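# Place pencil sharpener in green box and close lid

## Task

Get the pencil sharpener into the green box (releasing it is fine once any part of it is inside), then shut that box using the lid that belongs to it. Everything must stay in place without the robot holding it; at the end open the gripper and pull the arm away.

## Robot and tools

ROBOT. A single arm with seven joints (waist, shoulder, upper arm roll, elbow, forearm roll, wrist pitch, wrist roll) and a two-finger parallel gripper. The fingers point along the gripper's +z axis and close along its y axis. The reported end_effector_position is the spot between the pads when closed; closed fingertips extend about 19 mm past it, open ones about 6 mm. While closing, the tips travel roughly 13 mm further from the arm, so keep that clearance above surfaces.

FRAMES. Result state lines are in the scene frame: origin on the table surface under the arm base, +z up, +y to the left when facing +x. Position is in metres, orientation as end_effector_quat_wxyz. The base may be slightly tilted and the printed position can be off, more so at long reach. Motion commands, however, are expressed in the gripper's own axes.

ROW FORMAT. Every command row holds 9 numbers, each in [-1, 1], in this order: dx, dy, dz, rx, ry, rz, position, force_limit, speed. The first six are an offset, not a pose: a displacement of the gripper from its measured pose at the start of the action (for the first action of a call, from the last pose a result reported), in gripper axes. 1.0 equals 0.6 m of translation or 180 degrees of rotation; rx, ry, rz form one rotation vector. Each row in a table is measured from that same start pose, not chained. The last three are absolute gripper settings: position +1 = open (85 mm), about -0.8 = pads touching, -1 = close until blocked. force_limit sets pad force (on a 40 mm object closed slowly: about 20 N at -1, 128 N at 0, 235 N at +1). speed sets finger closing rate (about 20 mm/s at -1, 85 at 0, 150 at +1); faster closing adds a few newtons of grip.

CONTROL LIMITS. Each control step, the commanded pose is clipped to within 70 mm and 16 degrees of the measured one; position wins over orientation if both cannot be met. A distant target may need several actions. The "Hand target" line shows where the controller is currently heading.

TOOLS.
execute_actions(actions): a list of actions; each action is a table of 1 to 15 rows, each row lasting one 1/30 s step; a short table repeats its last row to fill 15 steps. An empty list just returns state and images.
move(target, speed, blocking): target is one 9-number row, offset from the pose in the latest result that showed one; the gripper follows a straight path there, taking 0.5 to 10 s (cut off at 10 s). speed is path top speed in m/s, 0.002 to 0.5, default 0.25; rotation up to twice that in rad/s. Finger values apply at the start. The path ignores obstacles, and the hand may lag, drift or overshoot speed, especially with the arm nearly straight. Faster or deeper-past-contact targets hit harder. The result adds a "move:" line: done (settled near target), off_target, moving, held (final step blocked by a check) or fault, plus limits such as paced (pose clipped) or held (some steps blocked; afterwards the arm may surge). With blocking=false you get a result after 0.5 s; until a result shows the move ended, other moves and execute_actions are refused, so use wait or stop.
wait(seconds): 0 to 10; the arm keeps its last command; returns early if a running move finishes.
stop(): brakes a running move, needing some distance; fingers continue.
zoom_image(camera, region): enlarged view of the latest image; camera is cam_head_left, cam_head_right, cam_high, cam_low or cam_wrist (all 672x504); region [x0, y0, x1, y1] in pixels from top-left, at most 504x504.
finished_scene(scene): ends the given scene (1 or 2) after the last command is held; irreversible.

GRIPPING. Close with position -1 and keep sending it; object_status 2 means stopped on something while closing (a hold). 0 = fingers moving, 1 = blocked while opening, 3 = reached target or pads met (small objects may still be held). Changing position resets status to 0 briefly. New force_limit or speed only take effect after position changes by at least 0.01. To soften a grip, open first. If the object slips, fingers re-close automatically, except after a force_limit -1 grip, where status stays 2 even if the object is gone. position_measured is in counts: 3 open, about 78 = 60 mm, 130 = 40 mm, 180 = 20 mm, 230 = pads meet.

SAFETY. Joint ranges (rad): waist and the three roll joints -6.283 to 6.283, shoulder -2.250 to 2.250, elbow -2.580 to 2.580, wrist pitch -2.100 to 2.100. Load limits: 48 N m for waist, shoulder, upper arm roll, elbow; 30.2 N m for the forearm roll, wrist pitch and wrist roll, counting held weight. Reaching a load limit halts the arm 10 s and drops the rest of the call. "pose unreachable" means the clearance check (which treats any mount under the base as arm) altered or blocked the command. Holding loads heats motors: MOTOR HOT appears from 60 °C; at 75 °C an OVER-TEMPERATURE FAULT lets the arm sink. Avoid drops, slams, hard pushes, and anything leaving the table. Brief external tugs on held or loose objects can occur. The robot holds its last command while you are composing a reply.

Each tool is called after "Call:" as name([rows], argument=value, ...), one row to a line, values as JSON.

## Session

Call:
execute_actions(actions=[])

Scene clock: 0.00 s.
end_effector_position=(+0.3586, -0.1698, +0.1398) position_measured=3 object_status=3 end_effector_quat_wxyz=(+0.267, +0.693, -0.670, -0.013)
Joint positions: [ 0.052 -0.016 -0.289  2.389  0.918  1.009  1.967]
Joint velocities: [ 0.     0.     0.     0.     0.    -0.001 -0.001]
Hand target: +0.359, -0.170, +0.140; +0.267, +0.693, -0.670, -0.013

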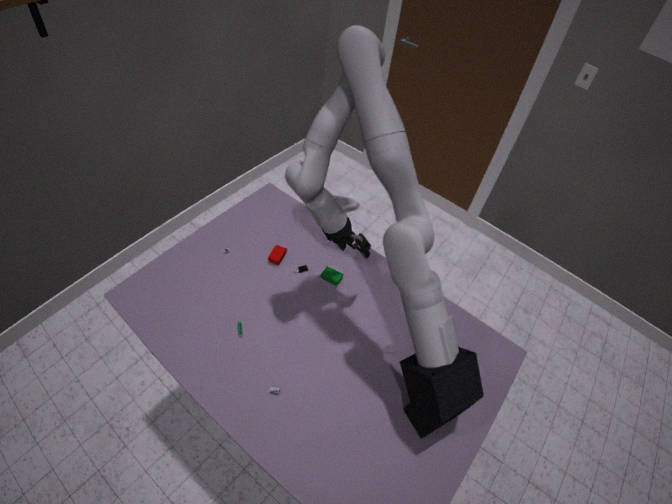

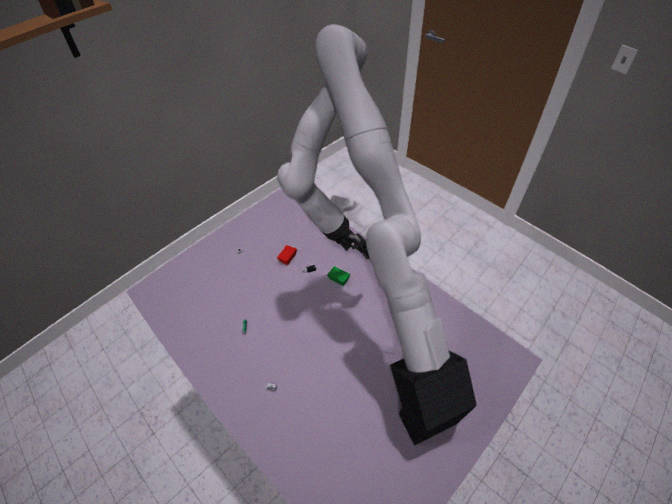

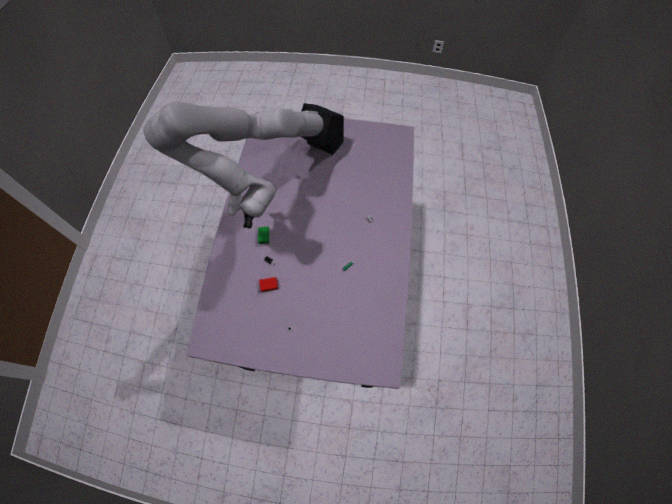

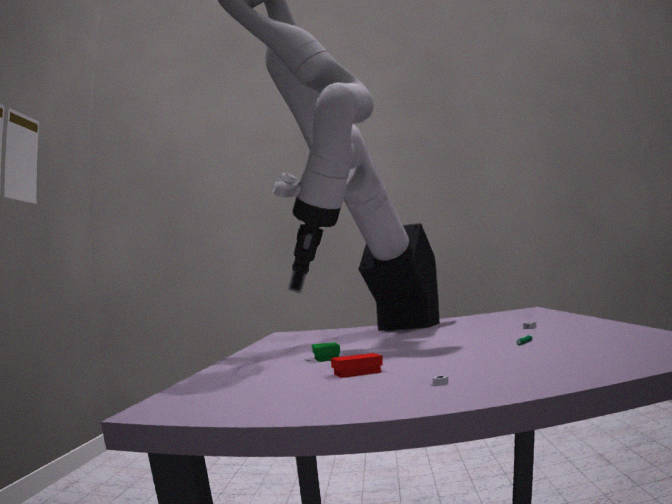

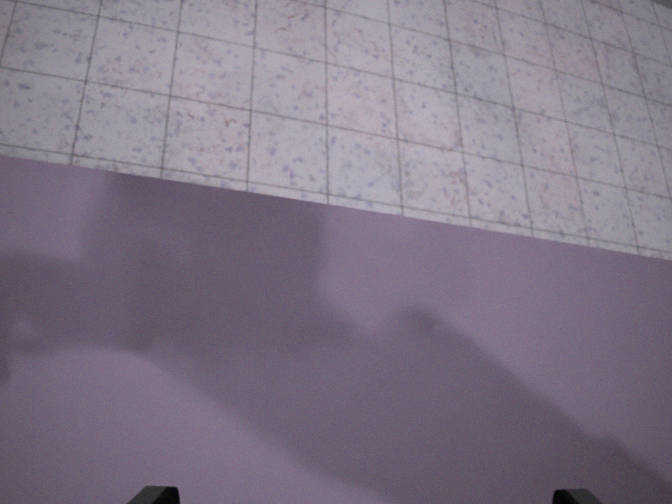

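Call:
move(target=[-0.087,0.0145,-0.242,0.128,-0.116,0.011,1,0,0])

Scene clock: 15.97 s.
end_effector_position=(+0.3994, -0.0691, +0.2495) position_measured=3 object_status=3 end_effector_quat_wxyz=(-0.001, +0.707, -0.707, -0.001)
Joint positions: [-0.165 -0.549 -0.461  2.439  0.633  0.941  2.068]
Joint velocities: [-0.002 -0.009 -0.001  0.    -0.001 -0.     0.   ]
Hand target: +0.399, -0.069, +0.250; -0.001, +0.707, -0.707, -0.001
Off the commanded pose: 0.001 m, 0 deg.
move: done

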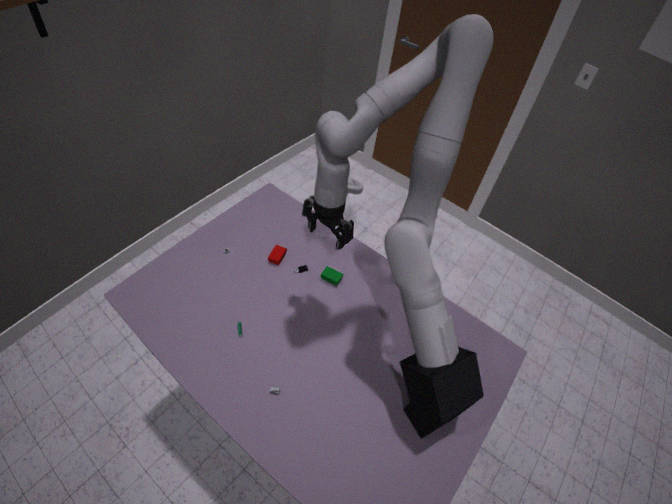

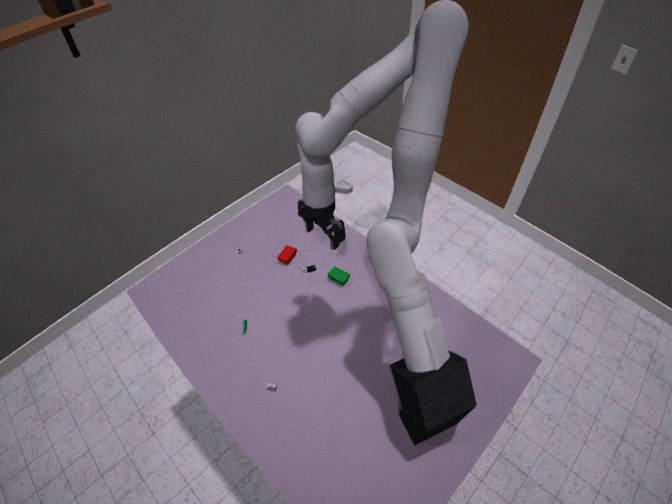

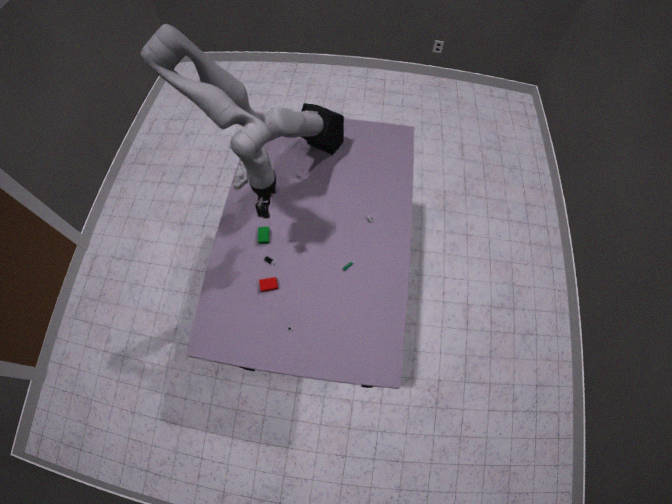

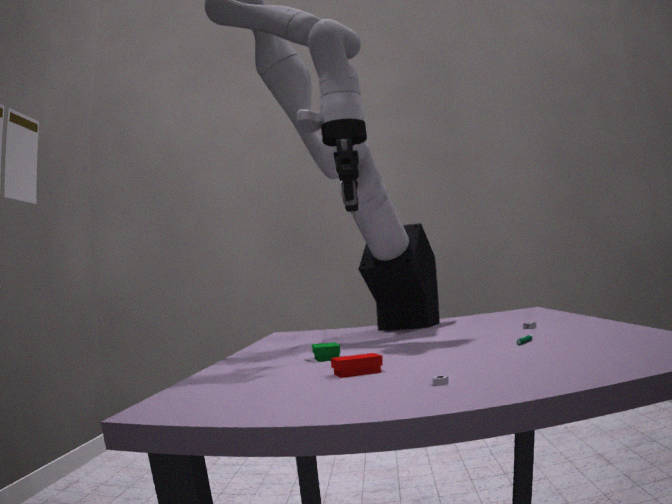

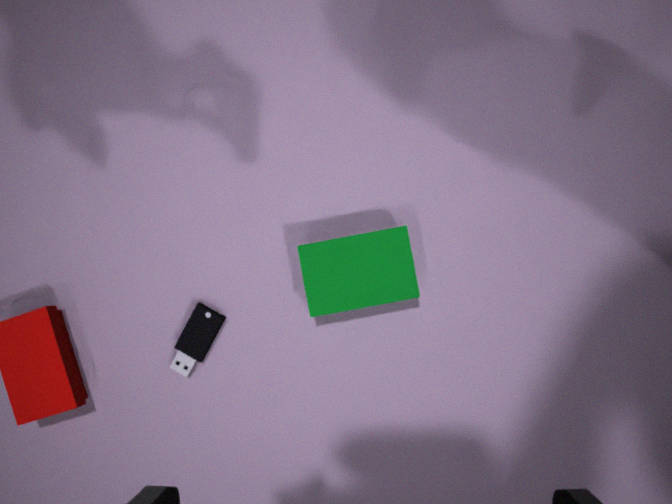

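Call:
move(target=[0.105,-0.008,0.258,0,0,0.45,1,0,0], speed=0.15)

Scene clock: 26.20 s.
end_effector_position=(+0.4054, -0.1335, +0.0950) position_measured=3 object_status=3 end_effector_quat_wxyz=(-0.009, -0.077, +0.997, +0.001)
Joint positions: [ 0.514 -0.114 -0.343  2.579  1.883  0.264 -0.067]
Joint velocities: [ 0.153  0.004 -0.134  0.002  0.123 -0.033 -0.109]
Hand target: +0.406, -0.133, +0.095; -0.008, -0.077, +0.997, +0.002
Off the commanded pose: 0.002 m, 1 deg.
joint sent to its limit — the command would take joint 4 (elbow) past its upper limit, so that joint was sent only as far as its limit.
move: done

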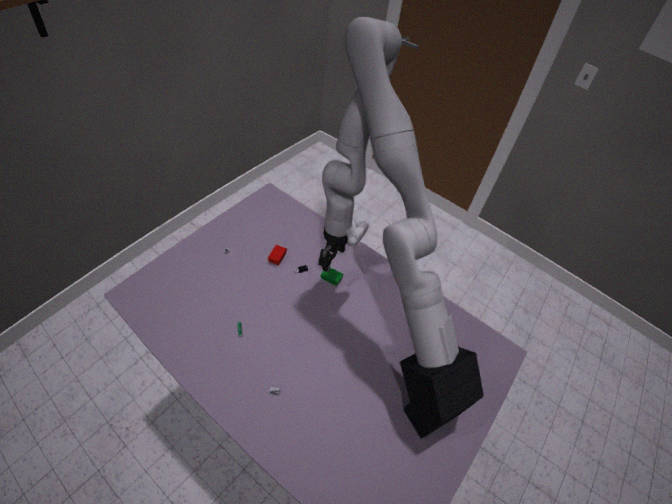

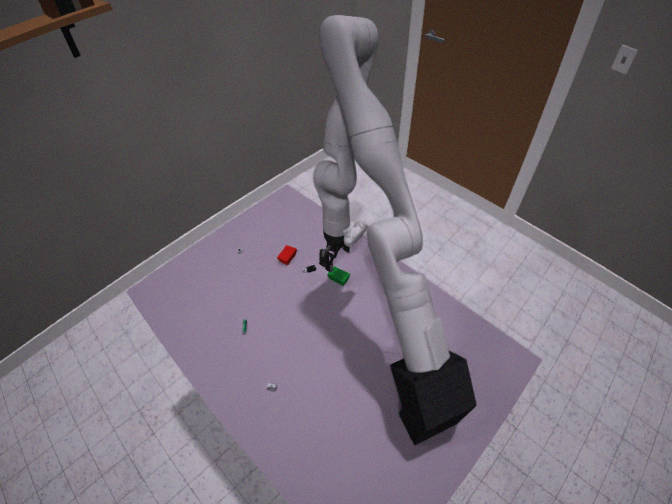

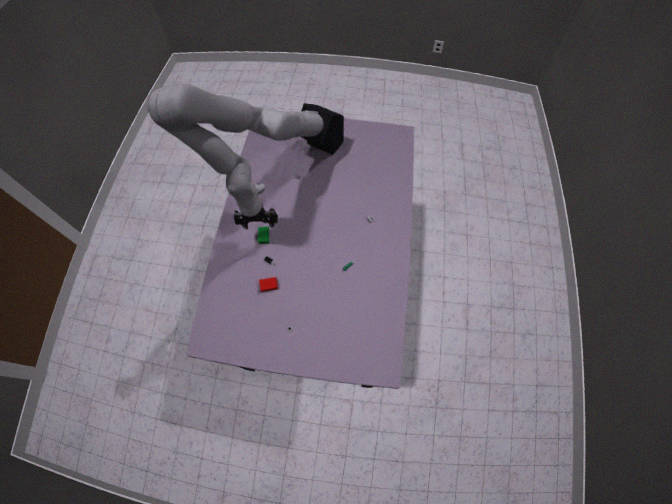

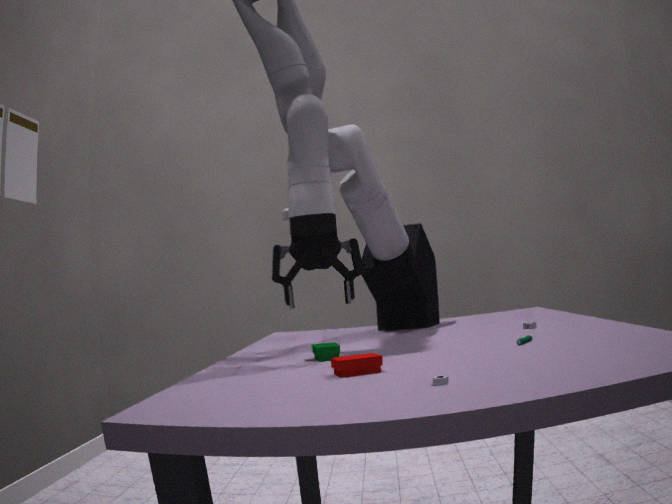

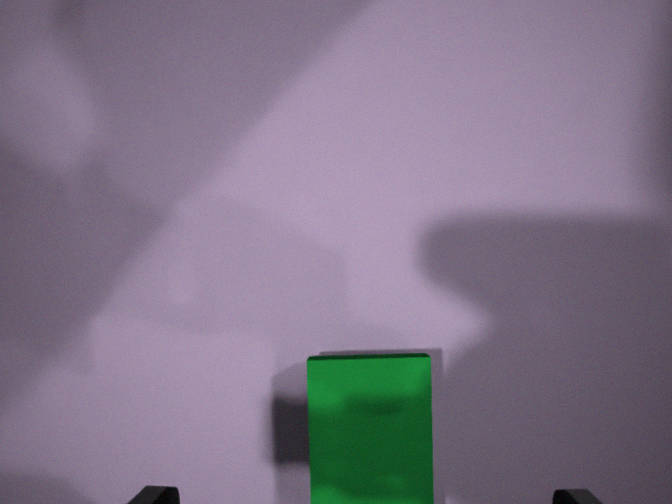

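Call:
move(target=[0,0,0.127,0,0,0,1,-0.6,0], speed=0.08)

Call:
move(target=[0,0,0,0,0,0,-1,-0.6,-0.5])

Call:
move(target=[0,0,-0.09,0,0,0,-1,-0.6,-0.5], speed=0.08)

Scene clock: 44.03 s.
end_effector_position=(+0.4043, -0.1337, +0.0190) position_measured=3 object_status=3 end_effector_quat_wxyz=(-0.009, -0.077, +0.997, +0.001)
Joint positions: [ 0.549  0.214 -0.356  2.557  2.442  0.502 -0.576]
Joint velocities: [ 0.006  0.012  0.002  0.001  0.009  0.003 -0.009]
Hand target: +0.404, -0.134, +0.019; -0.009, -0.077, +0.997, +0.001
Off the commanded pose: 0.001 m, 0 deg.
move: done

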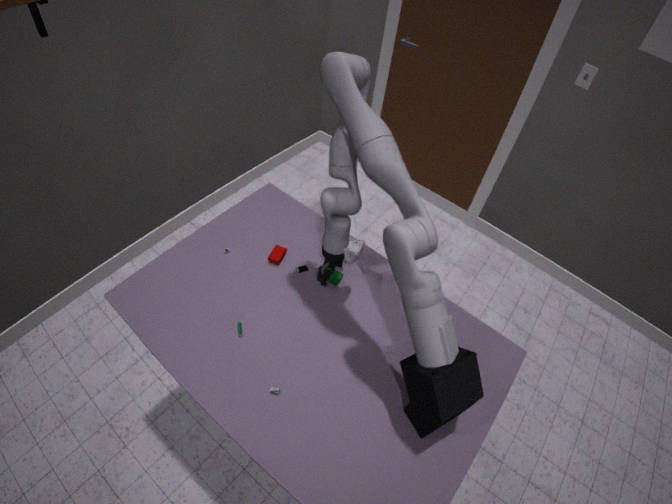

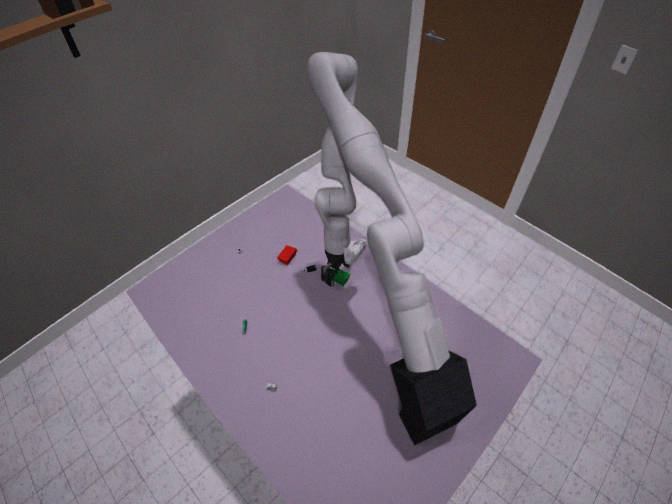

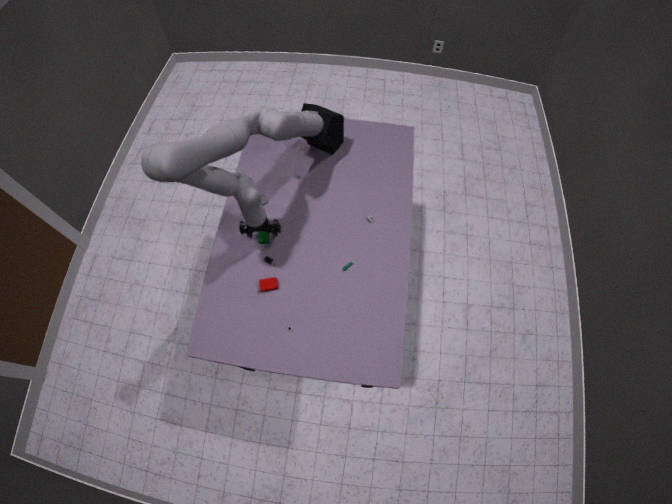

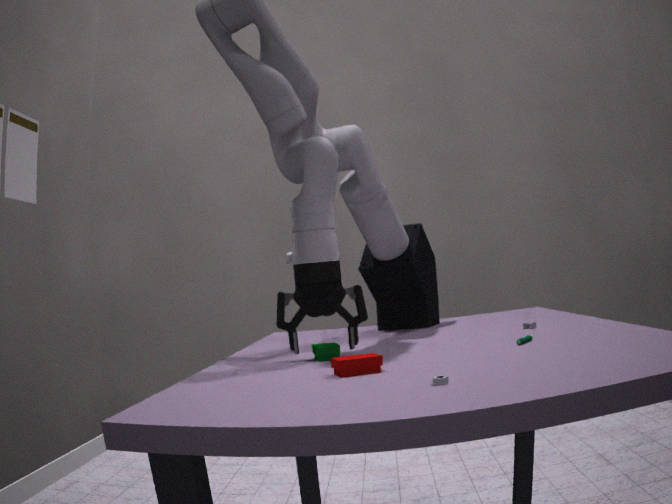

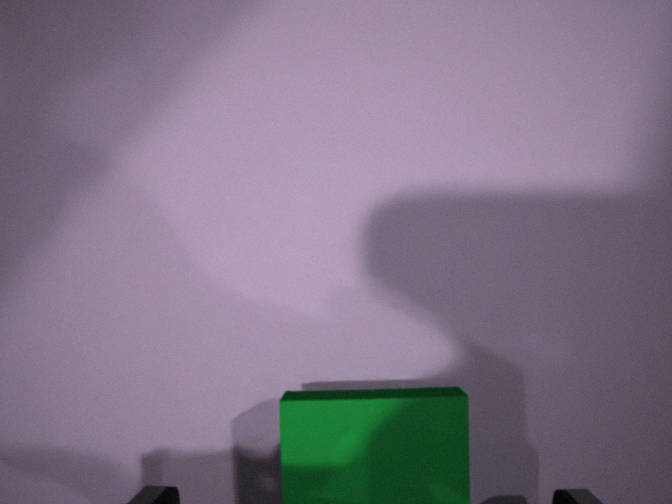

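Scene clock: 45.23 s.
end_effector_position=(+0.4043, -0.1337, +0.0192) position_measured=133 object_status=2 end_effector_quat_wxyz=(-0.009, -0.078, +0.997, +0.001)
Joint positions: [ 0.549  0.214 -0.356  2.558  2.442  0.502 -0.576]
Joint velocities: [ 0.    -0.    -0.001 -0.    -0.001 -0.001 -0.   ]
Hand target: +0.404, -0.134, +0.019; -0.009, -0.077, +0.997, +0.001
Off the commanded pose: 0.000 m, 0 deg.
move: done

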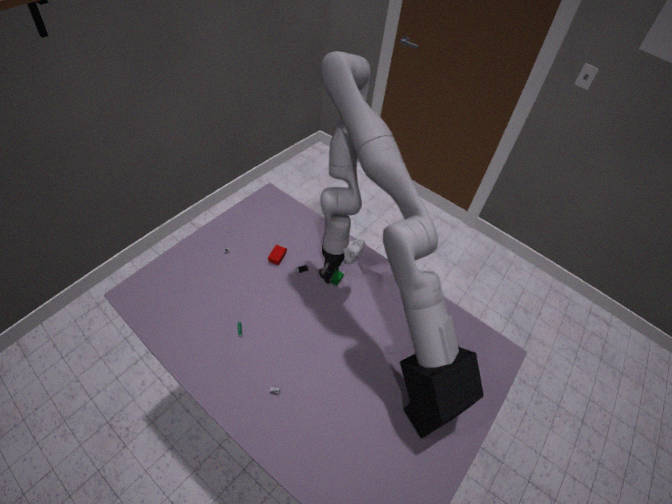

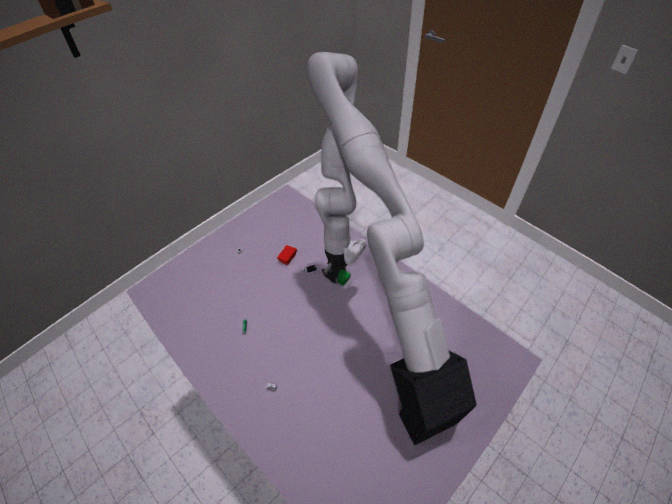

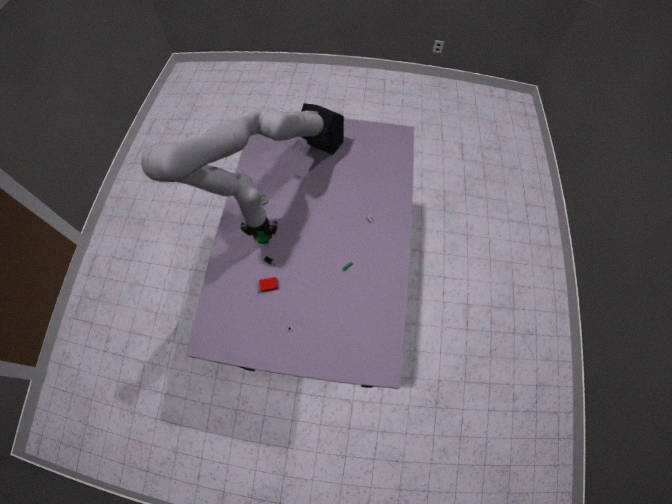

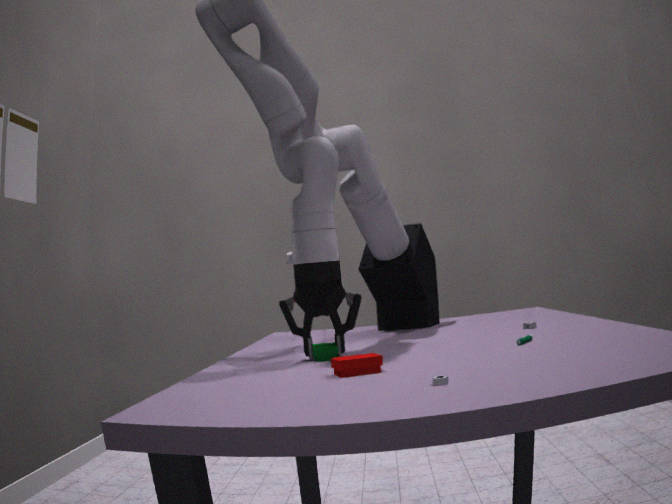

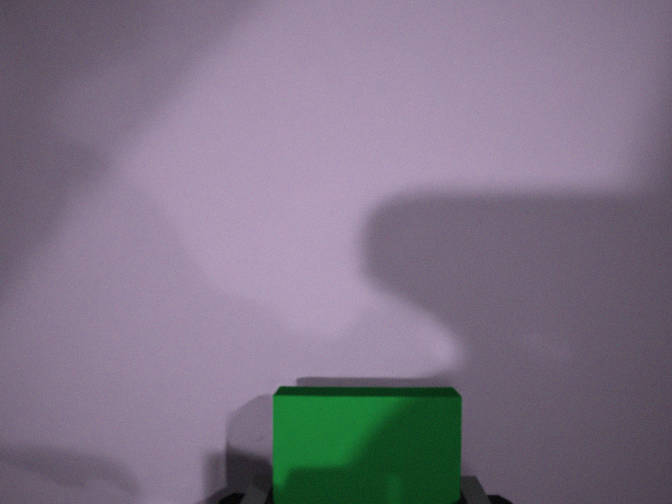

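Scene clock: 46.37 s.
end_effector_position=(+0.4052, -0.1335, +0.0730) position_measured=133 object_status=2 end_effector_quat_wxyz=(-0.009, -0.077, +0.997, +0.002)
Joint positions: [ 0.546 -0.016 -0.37   2.58   2.146  0.327 -0.318]
Joint velocities: [ 0.035 -0.006 -0.045 -0.    -0.021  0.008  0.014]
Hand target: +0.405, -0.134, +0.073; -0.009, -0.077, +0.997, +0.001
Off the commanded pose: 0.000 m, 0 deg.
joint sent to its limit — the command would take joint 4 (elbow) past its upper limit, so that joint was sent only as far as its limit.
move: done

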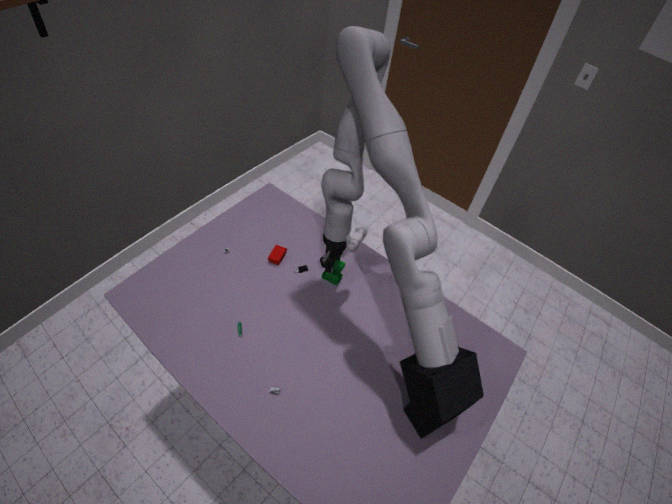

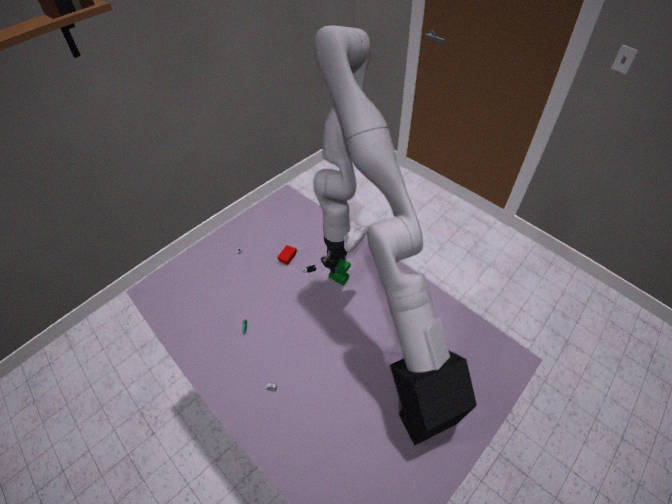

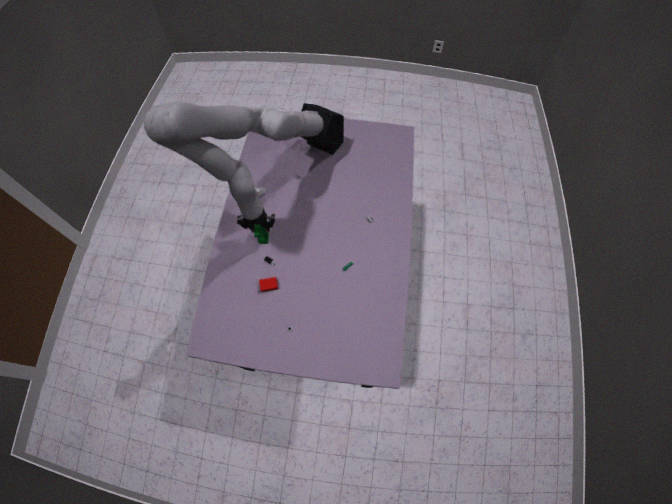

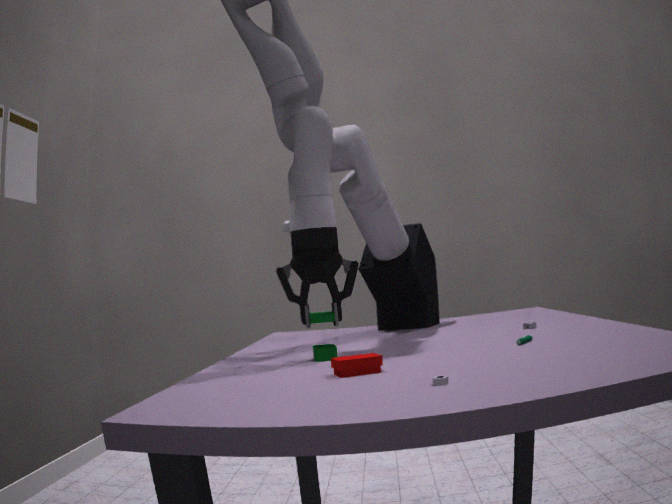

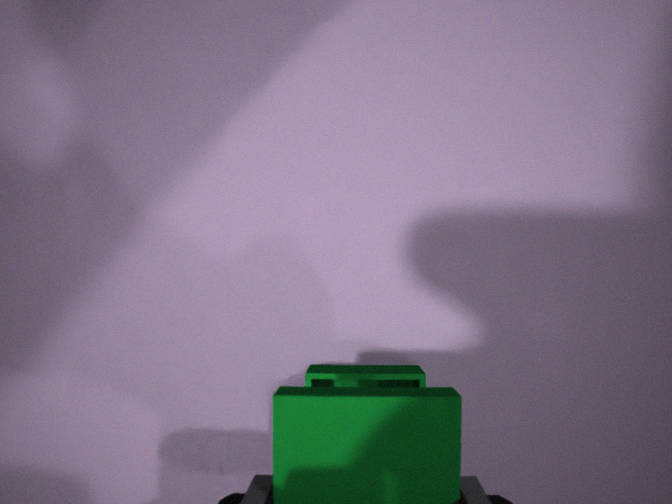

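Call:
move(target=[-0.06,0.2,0,0,0,0,-1,-0.6,-0.5], speed=0.12)

Call:
move(target=[0,0,0.089,0,0,0,-1,-0.6,-0.5], speed=0.06)

Call:
move(target=[0,0,0,0,0,0,1,-0.6,0])

Call:
move(target=[0.2,0.35,-0.3,0,0,0,1,-0.6,0], speed=0.2)

Scene clock: 56.83 s.
end_effector_position=(+0.4216, -0.0098, +0.0729) position_measured=133 object_status=2 end_effector_quat_wxyz=(-0.010, -0.078, +0.997, +0.001)
Joint positions: [ 0.179  0.212 -0.693  2.502  1.608  0.801 -0.309]
Joint velocities: [-0.004  0.007 -0.004  0.    -0.002  0.001 -0.001]
Hand target: +0.421, -0.010, +0.073; -0.010, -0.078, +0.997, +0.001
Off the commanded pose: 0.001 m, 0 deg.
move: done

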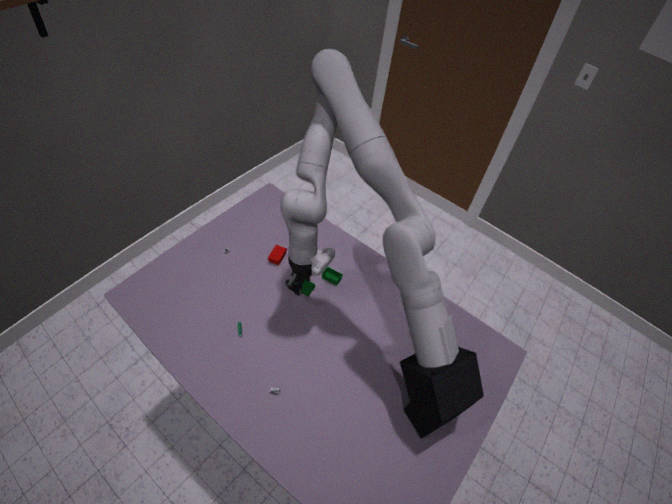

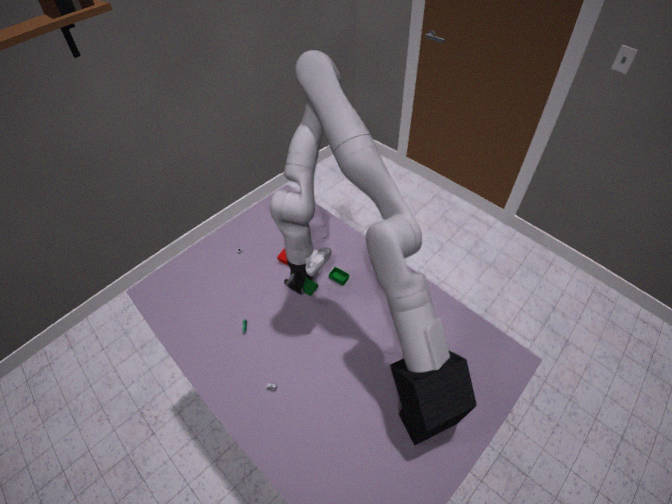

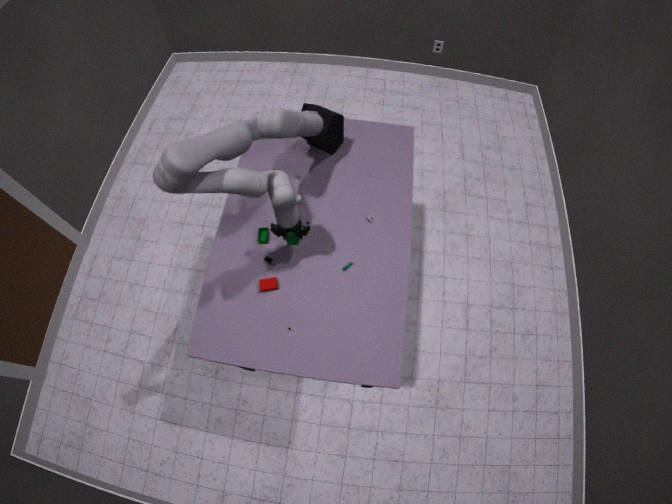

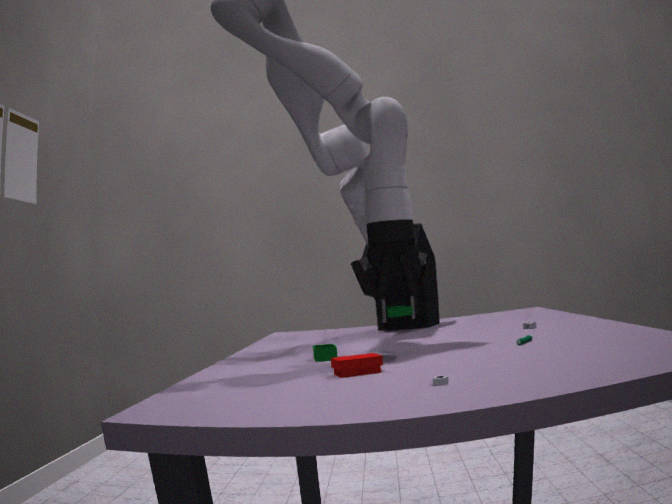

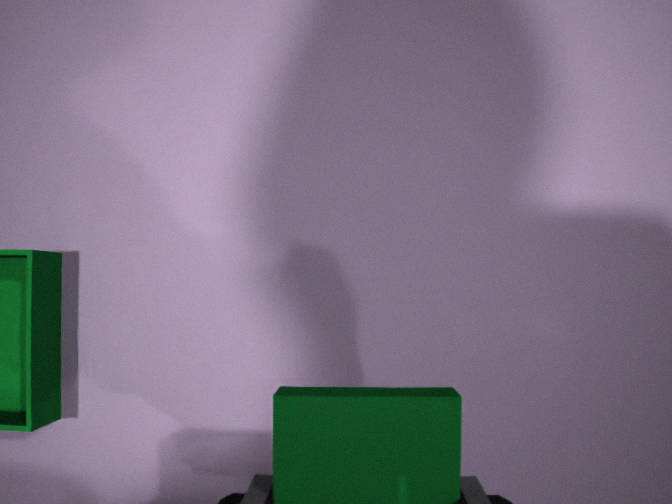

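Scene clock: 58.07 s.
end_effector_position=(+0.4210, -0.0100, +0.0197) position_measured=133 object_status=2 end_effector_quat_wxyz=(-0.009, -0.078, +0.997, +0.000)
Joint positions: [ 0.222  0.4   -0.642  2.483  1.86   0.866 -0.458]
Joint velocities: [ 0.001  0.007  0.002  0.001  0.003  0.    -0.003]
Hand target: +0.421, -0.010, +0.020; -0.010, -0.078, +0.997, +0.000
Off the commanded pose: 0.000 m, 0 deg.
move: done

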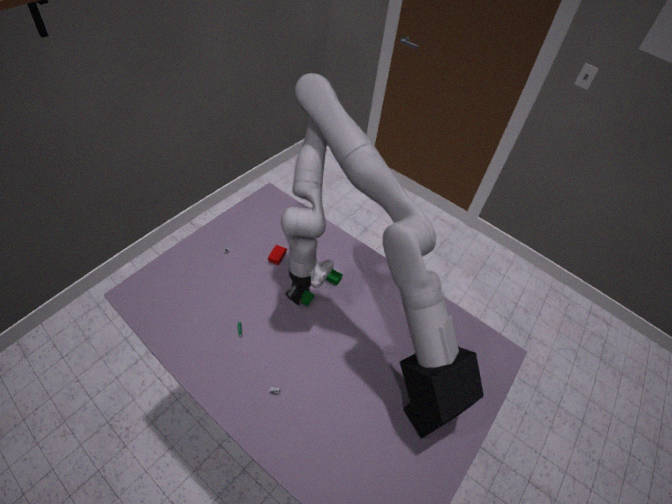

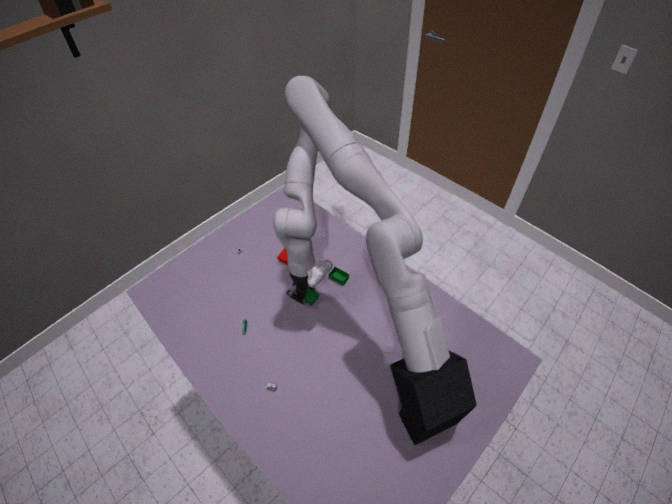

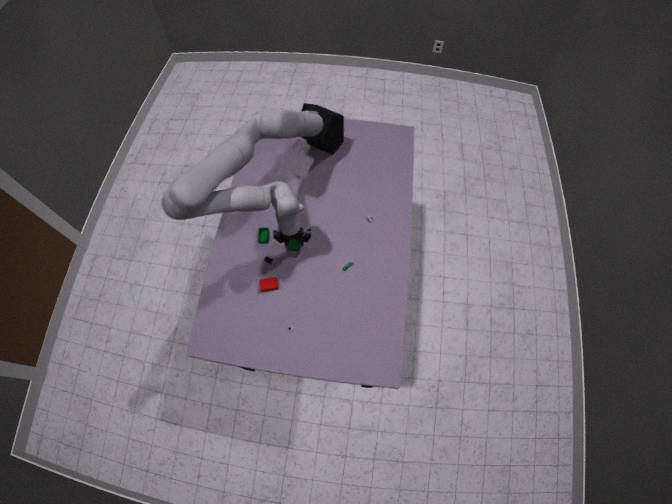

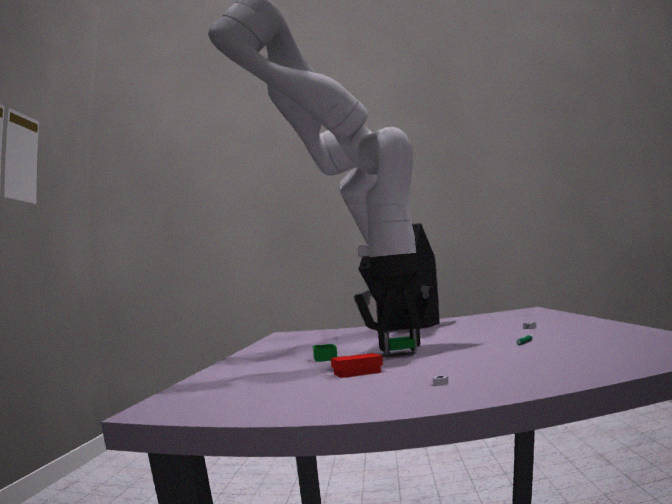

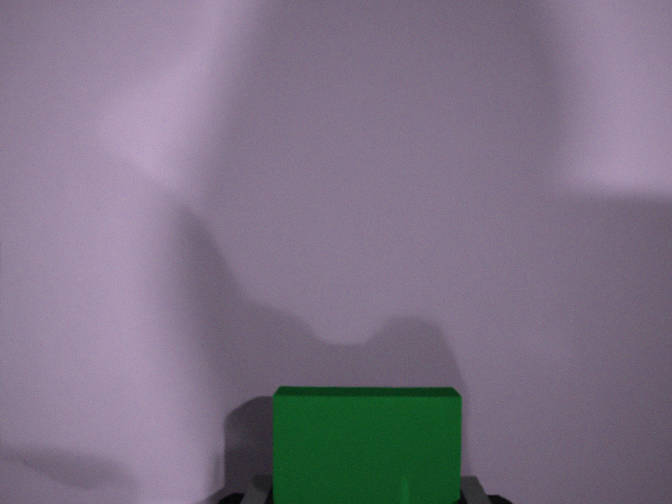

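Scene clock: 59.00 s.
end_effector_position=(+0.4210, -0.0100, +0.0197) position_measured=3 object_status=0 end_effector_quat_wxyz=(-0.009, -0.078, +0.997, +0.000)
Joint positions: [ 0.222  0.4   -0.642  2.483  1.86   0.866 -0.458]
Joint velocities: [ 0.    -0.001  0.    -0.001  0.     0.003 -0.   ]
Hand target: +0.421, -0.010, +0.020; -0.009, -0.078, +0.997, +0.000
Off the commanded pose: 0.000 m, 0 deg.
move: done

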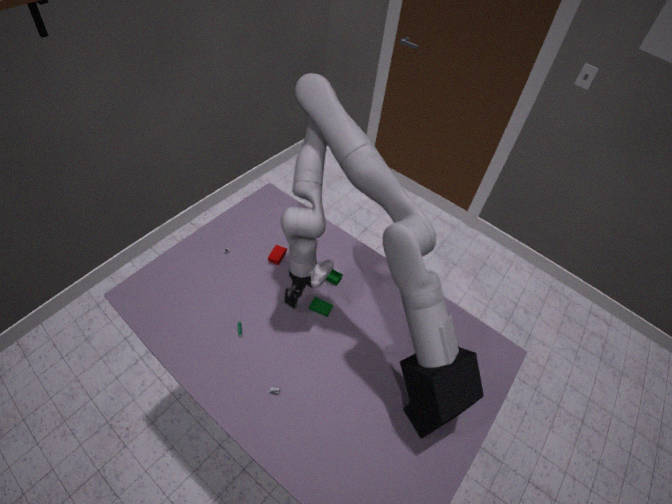

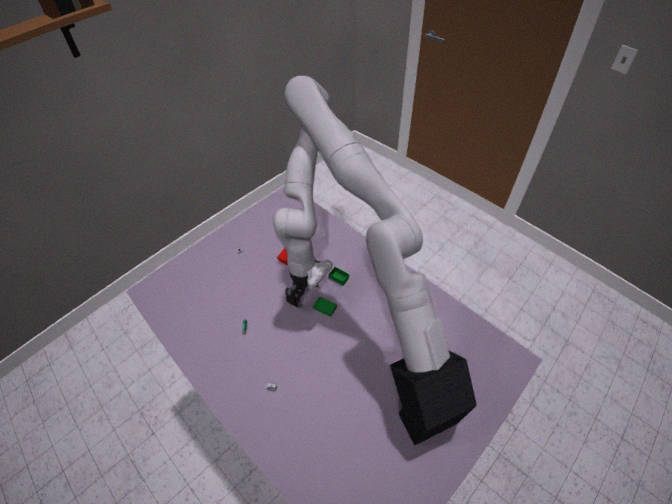

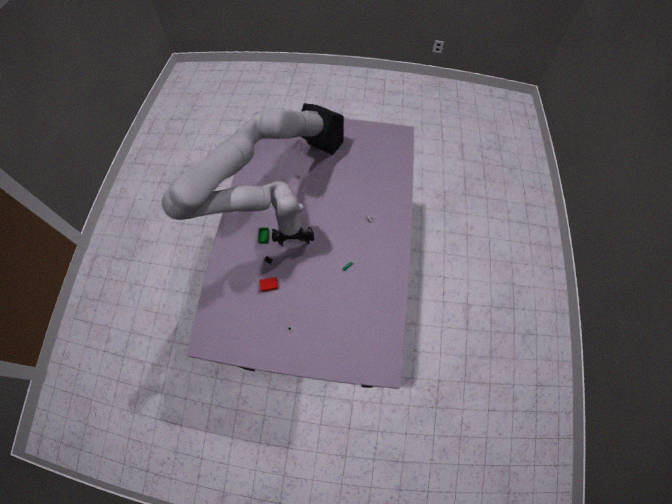

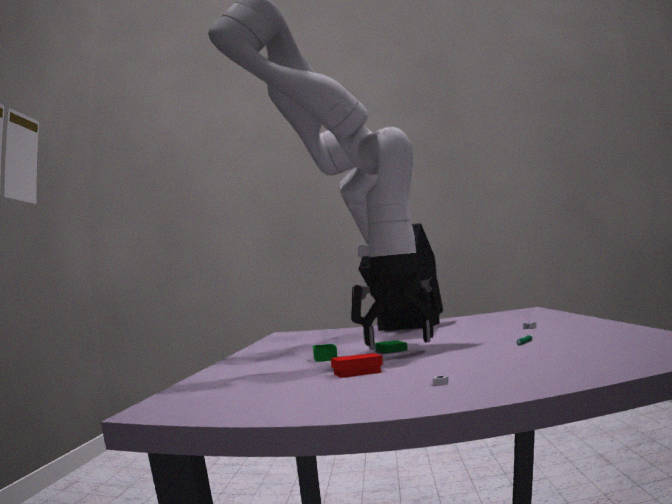

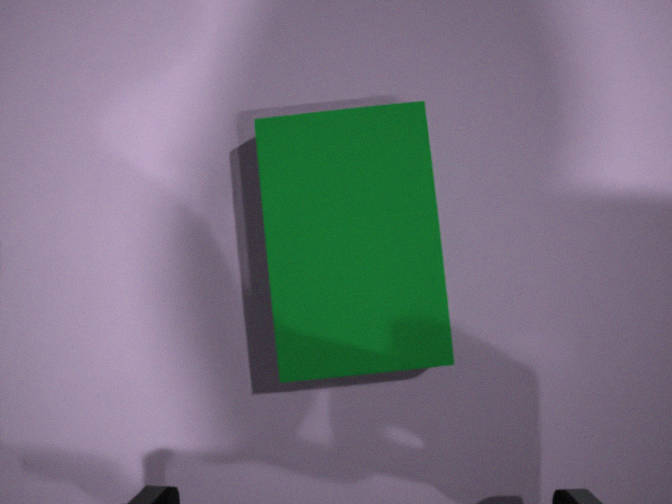

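Scene clock: 61.03 s.
end_effector_position=(+0.2729, +0.1777, +0.2021) position_measured=3 object_status=3 end_effector_quat_wxyz=(-0.008, -0.078, +0.997, -0.001)
Joint positions: [-0.793  0.674 -0.915  2.329  1.063  1.423 -0.962]
Joint velocities: [-0.008  0.006 -0.002 -0.001 -0.001  0.004 -0.002]
Hand target: +0.273, +0.178, +0.202; -0.008, -0.079, +0.997, -0.001
Off the commanded pose: 0.001 m, 0 deg.
move: done

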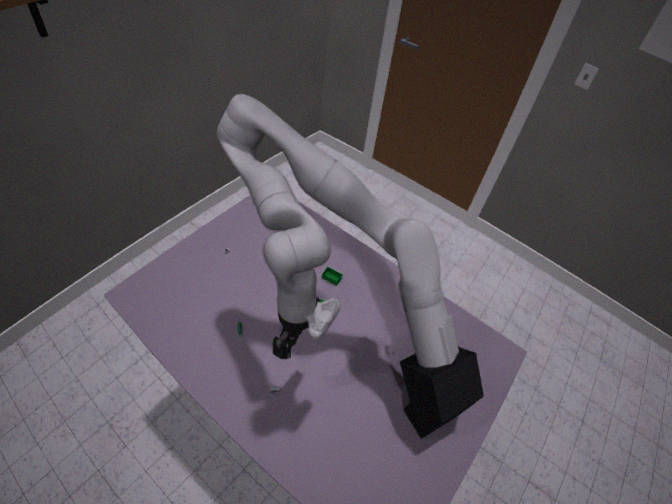

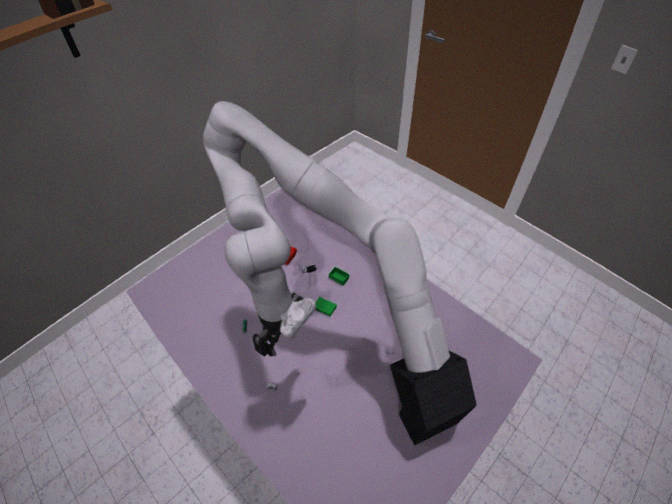

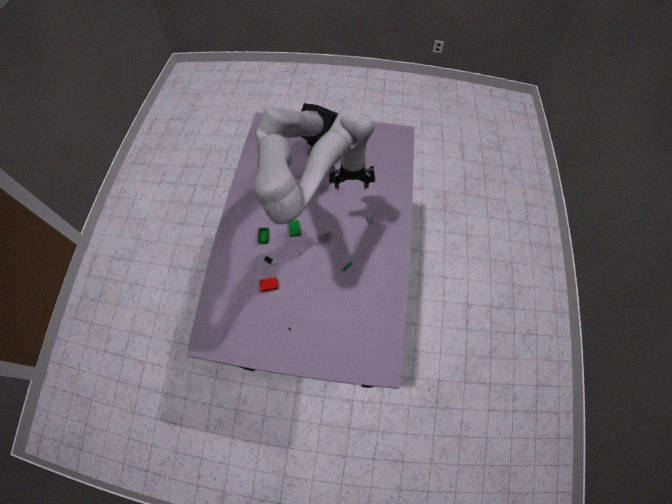

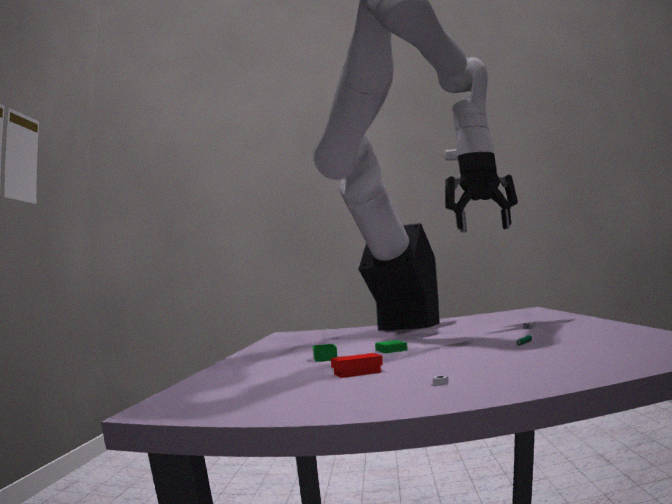

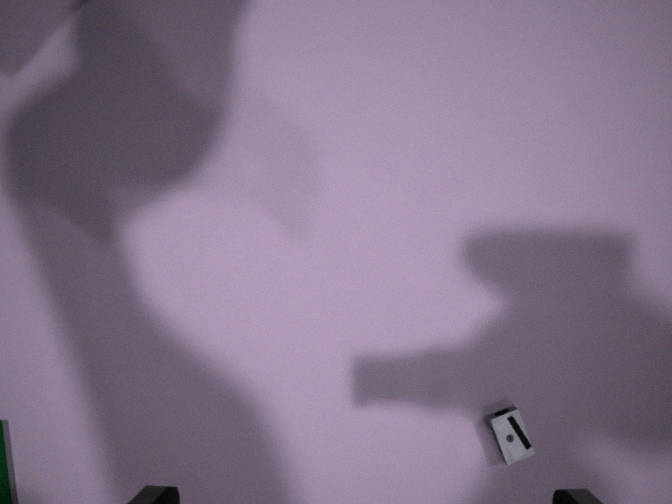

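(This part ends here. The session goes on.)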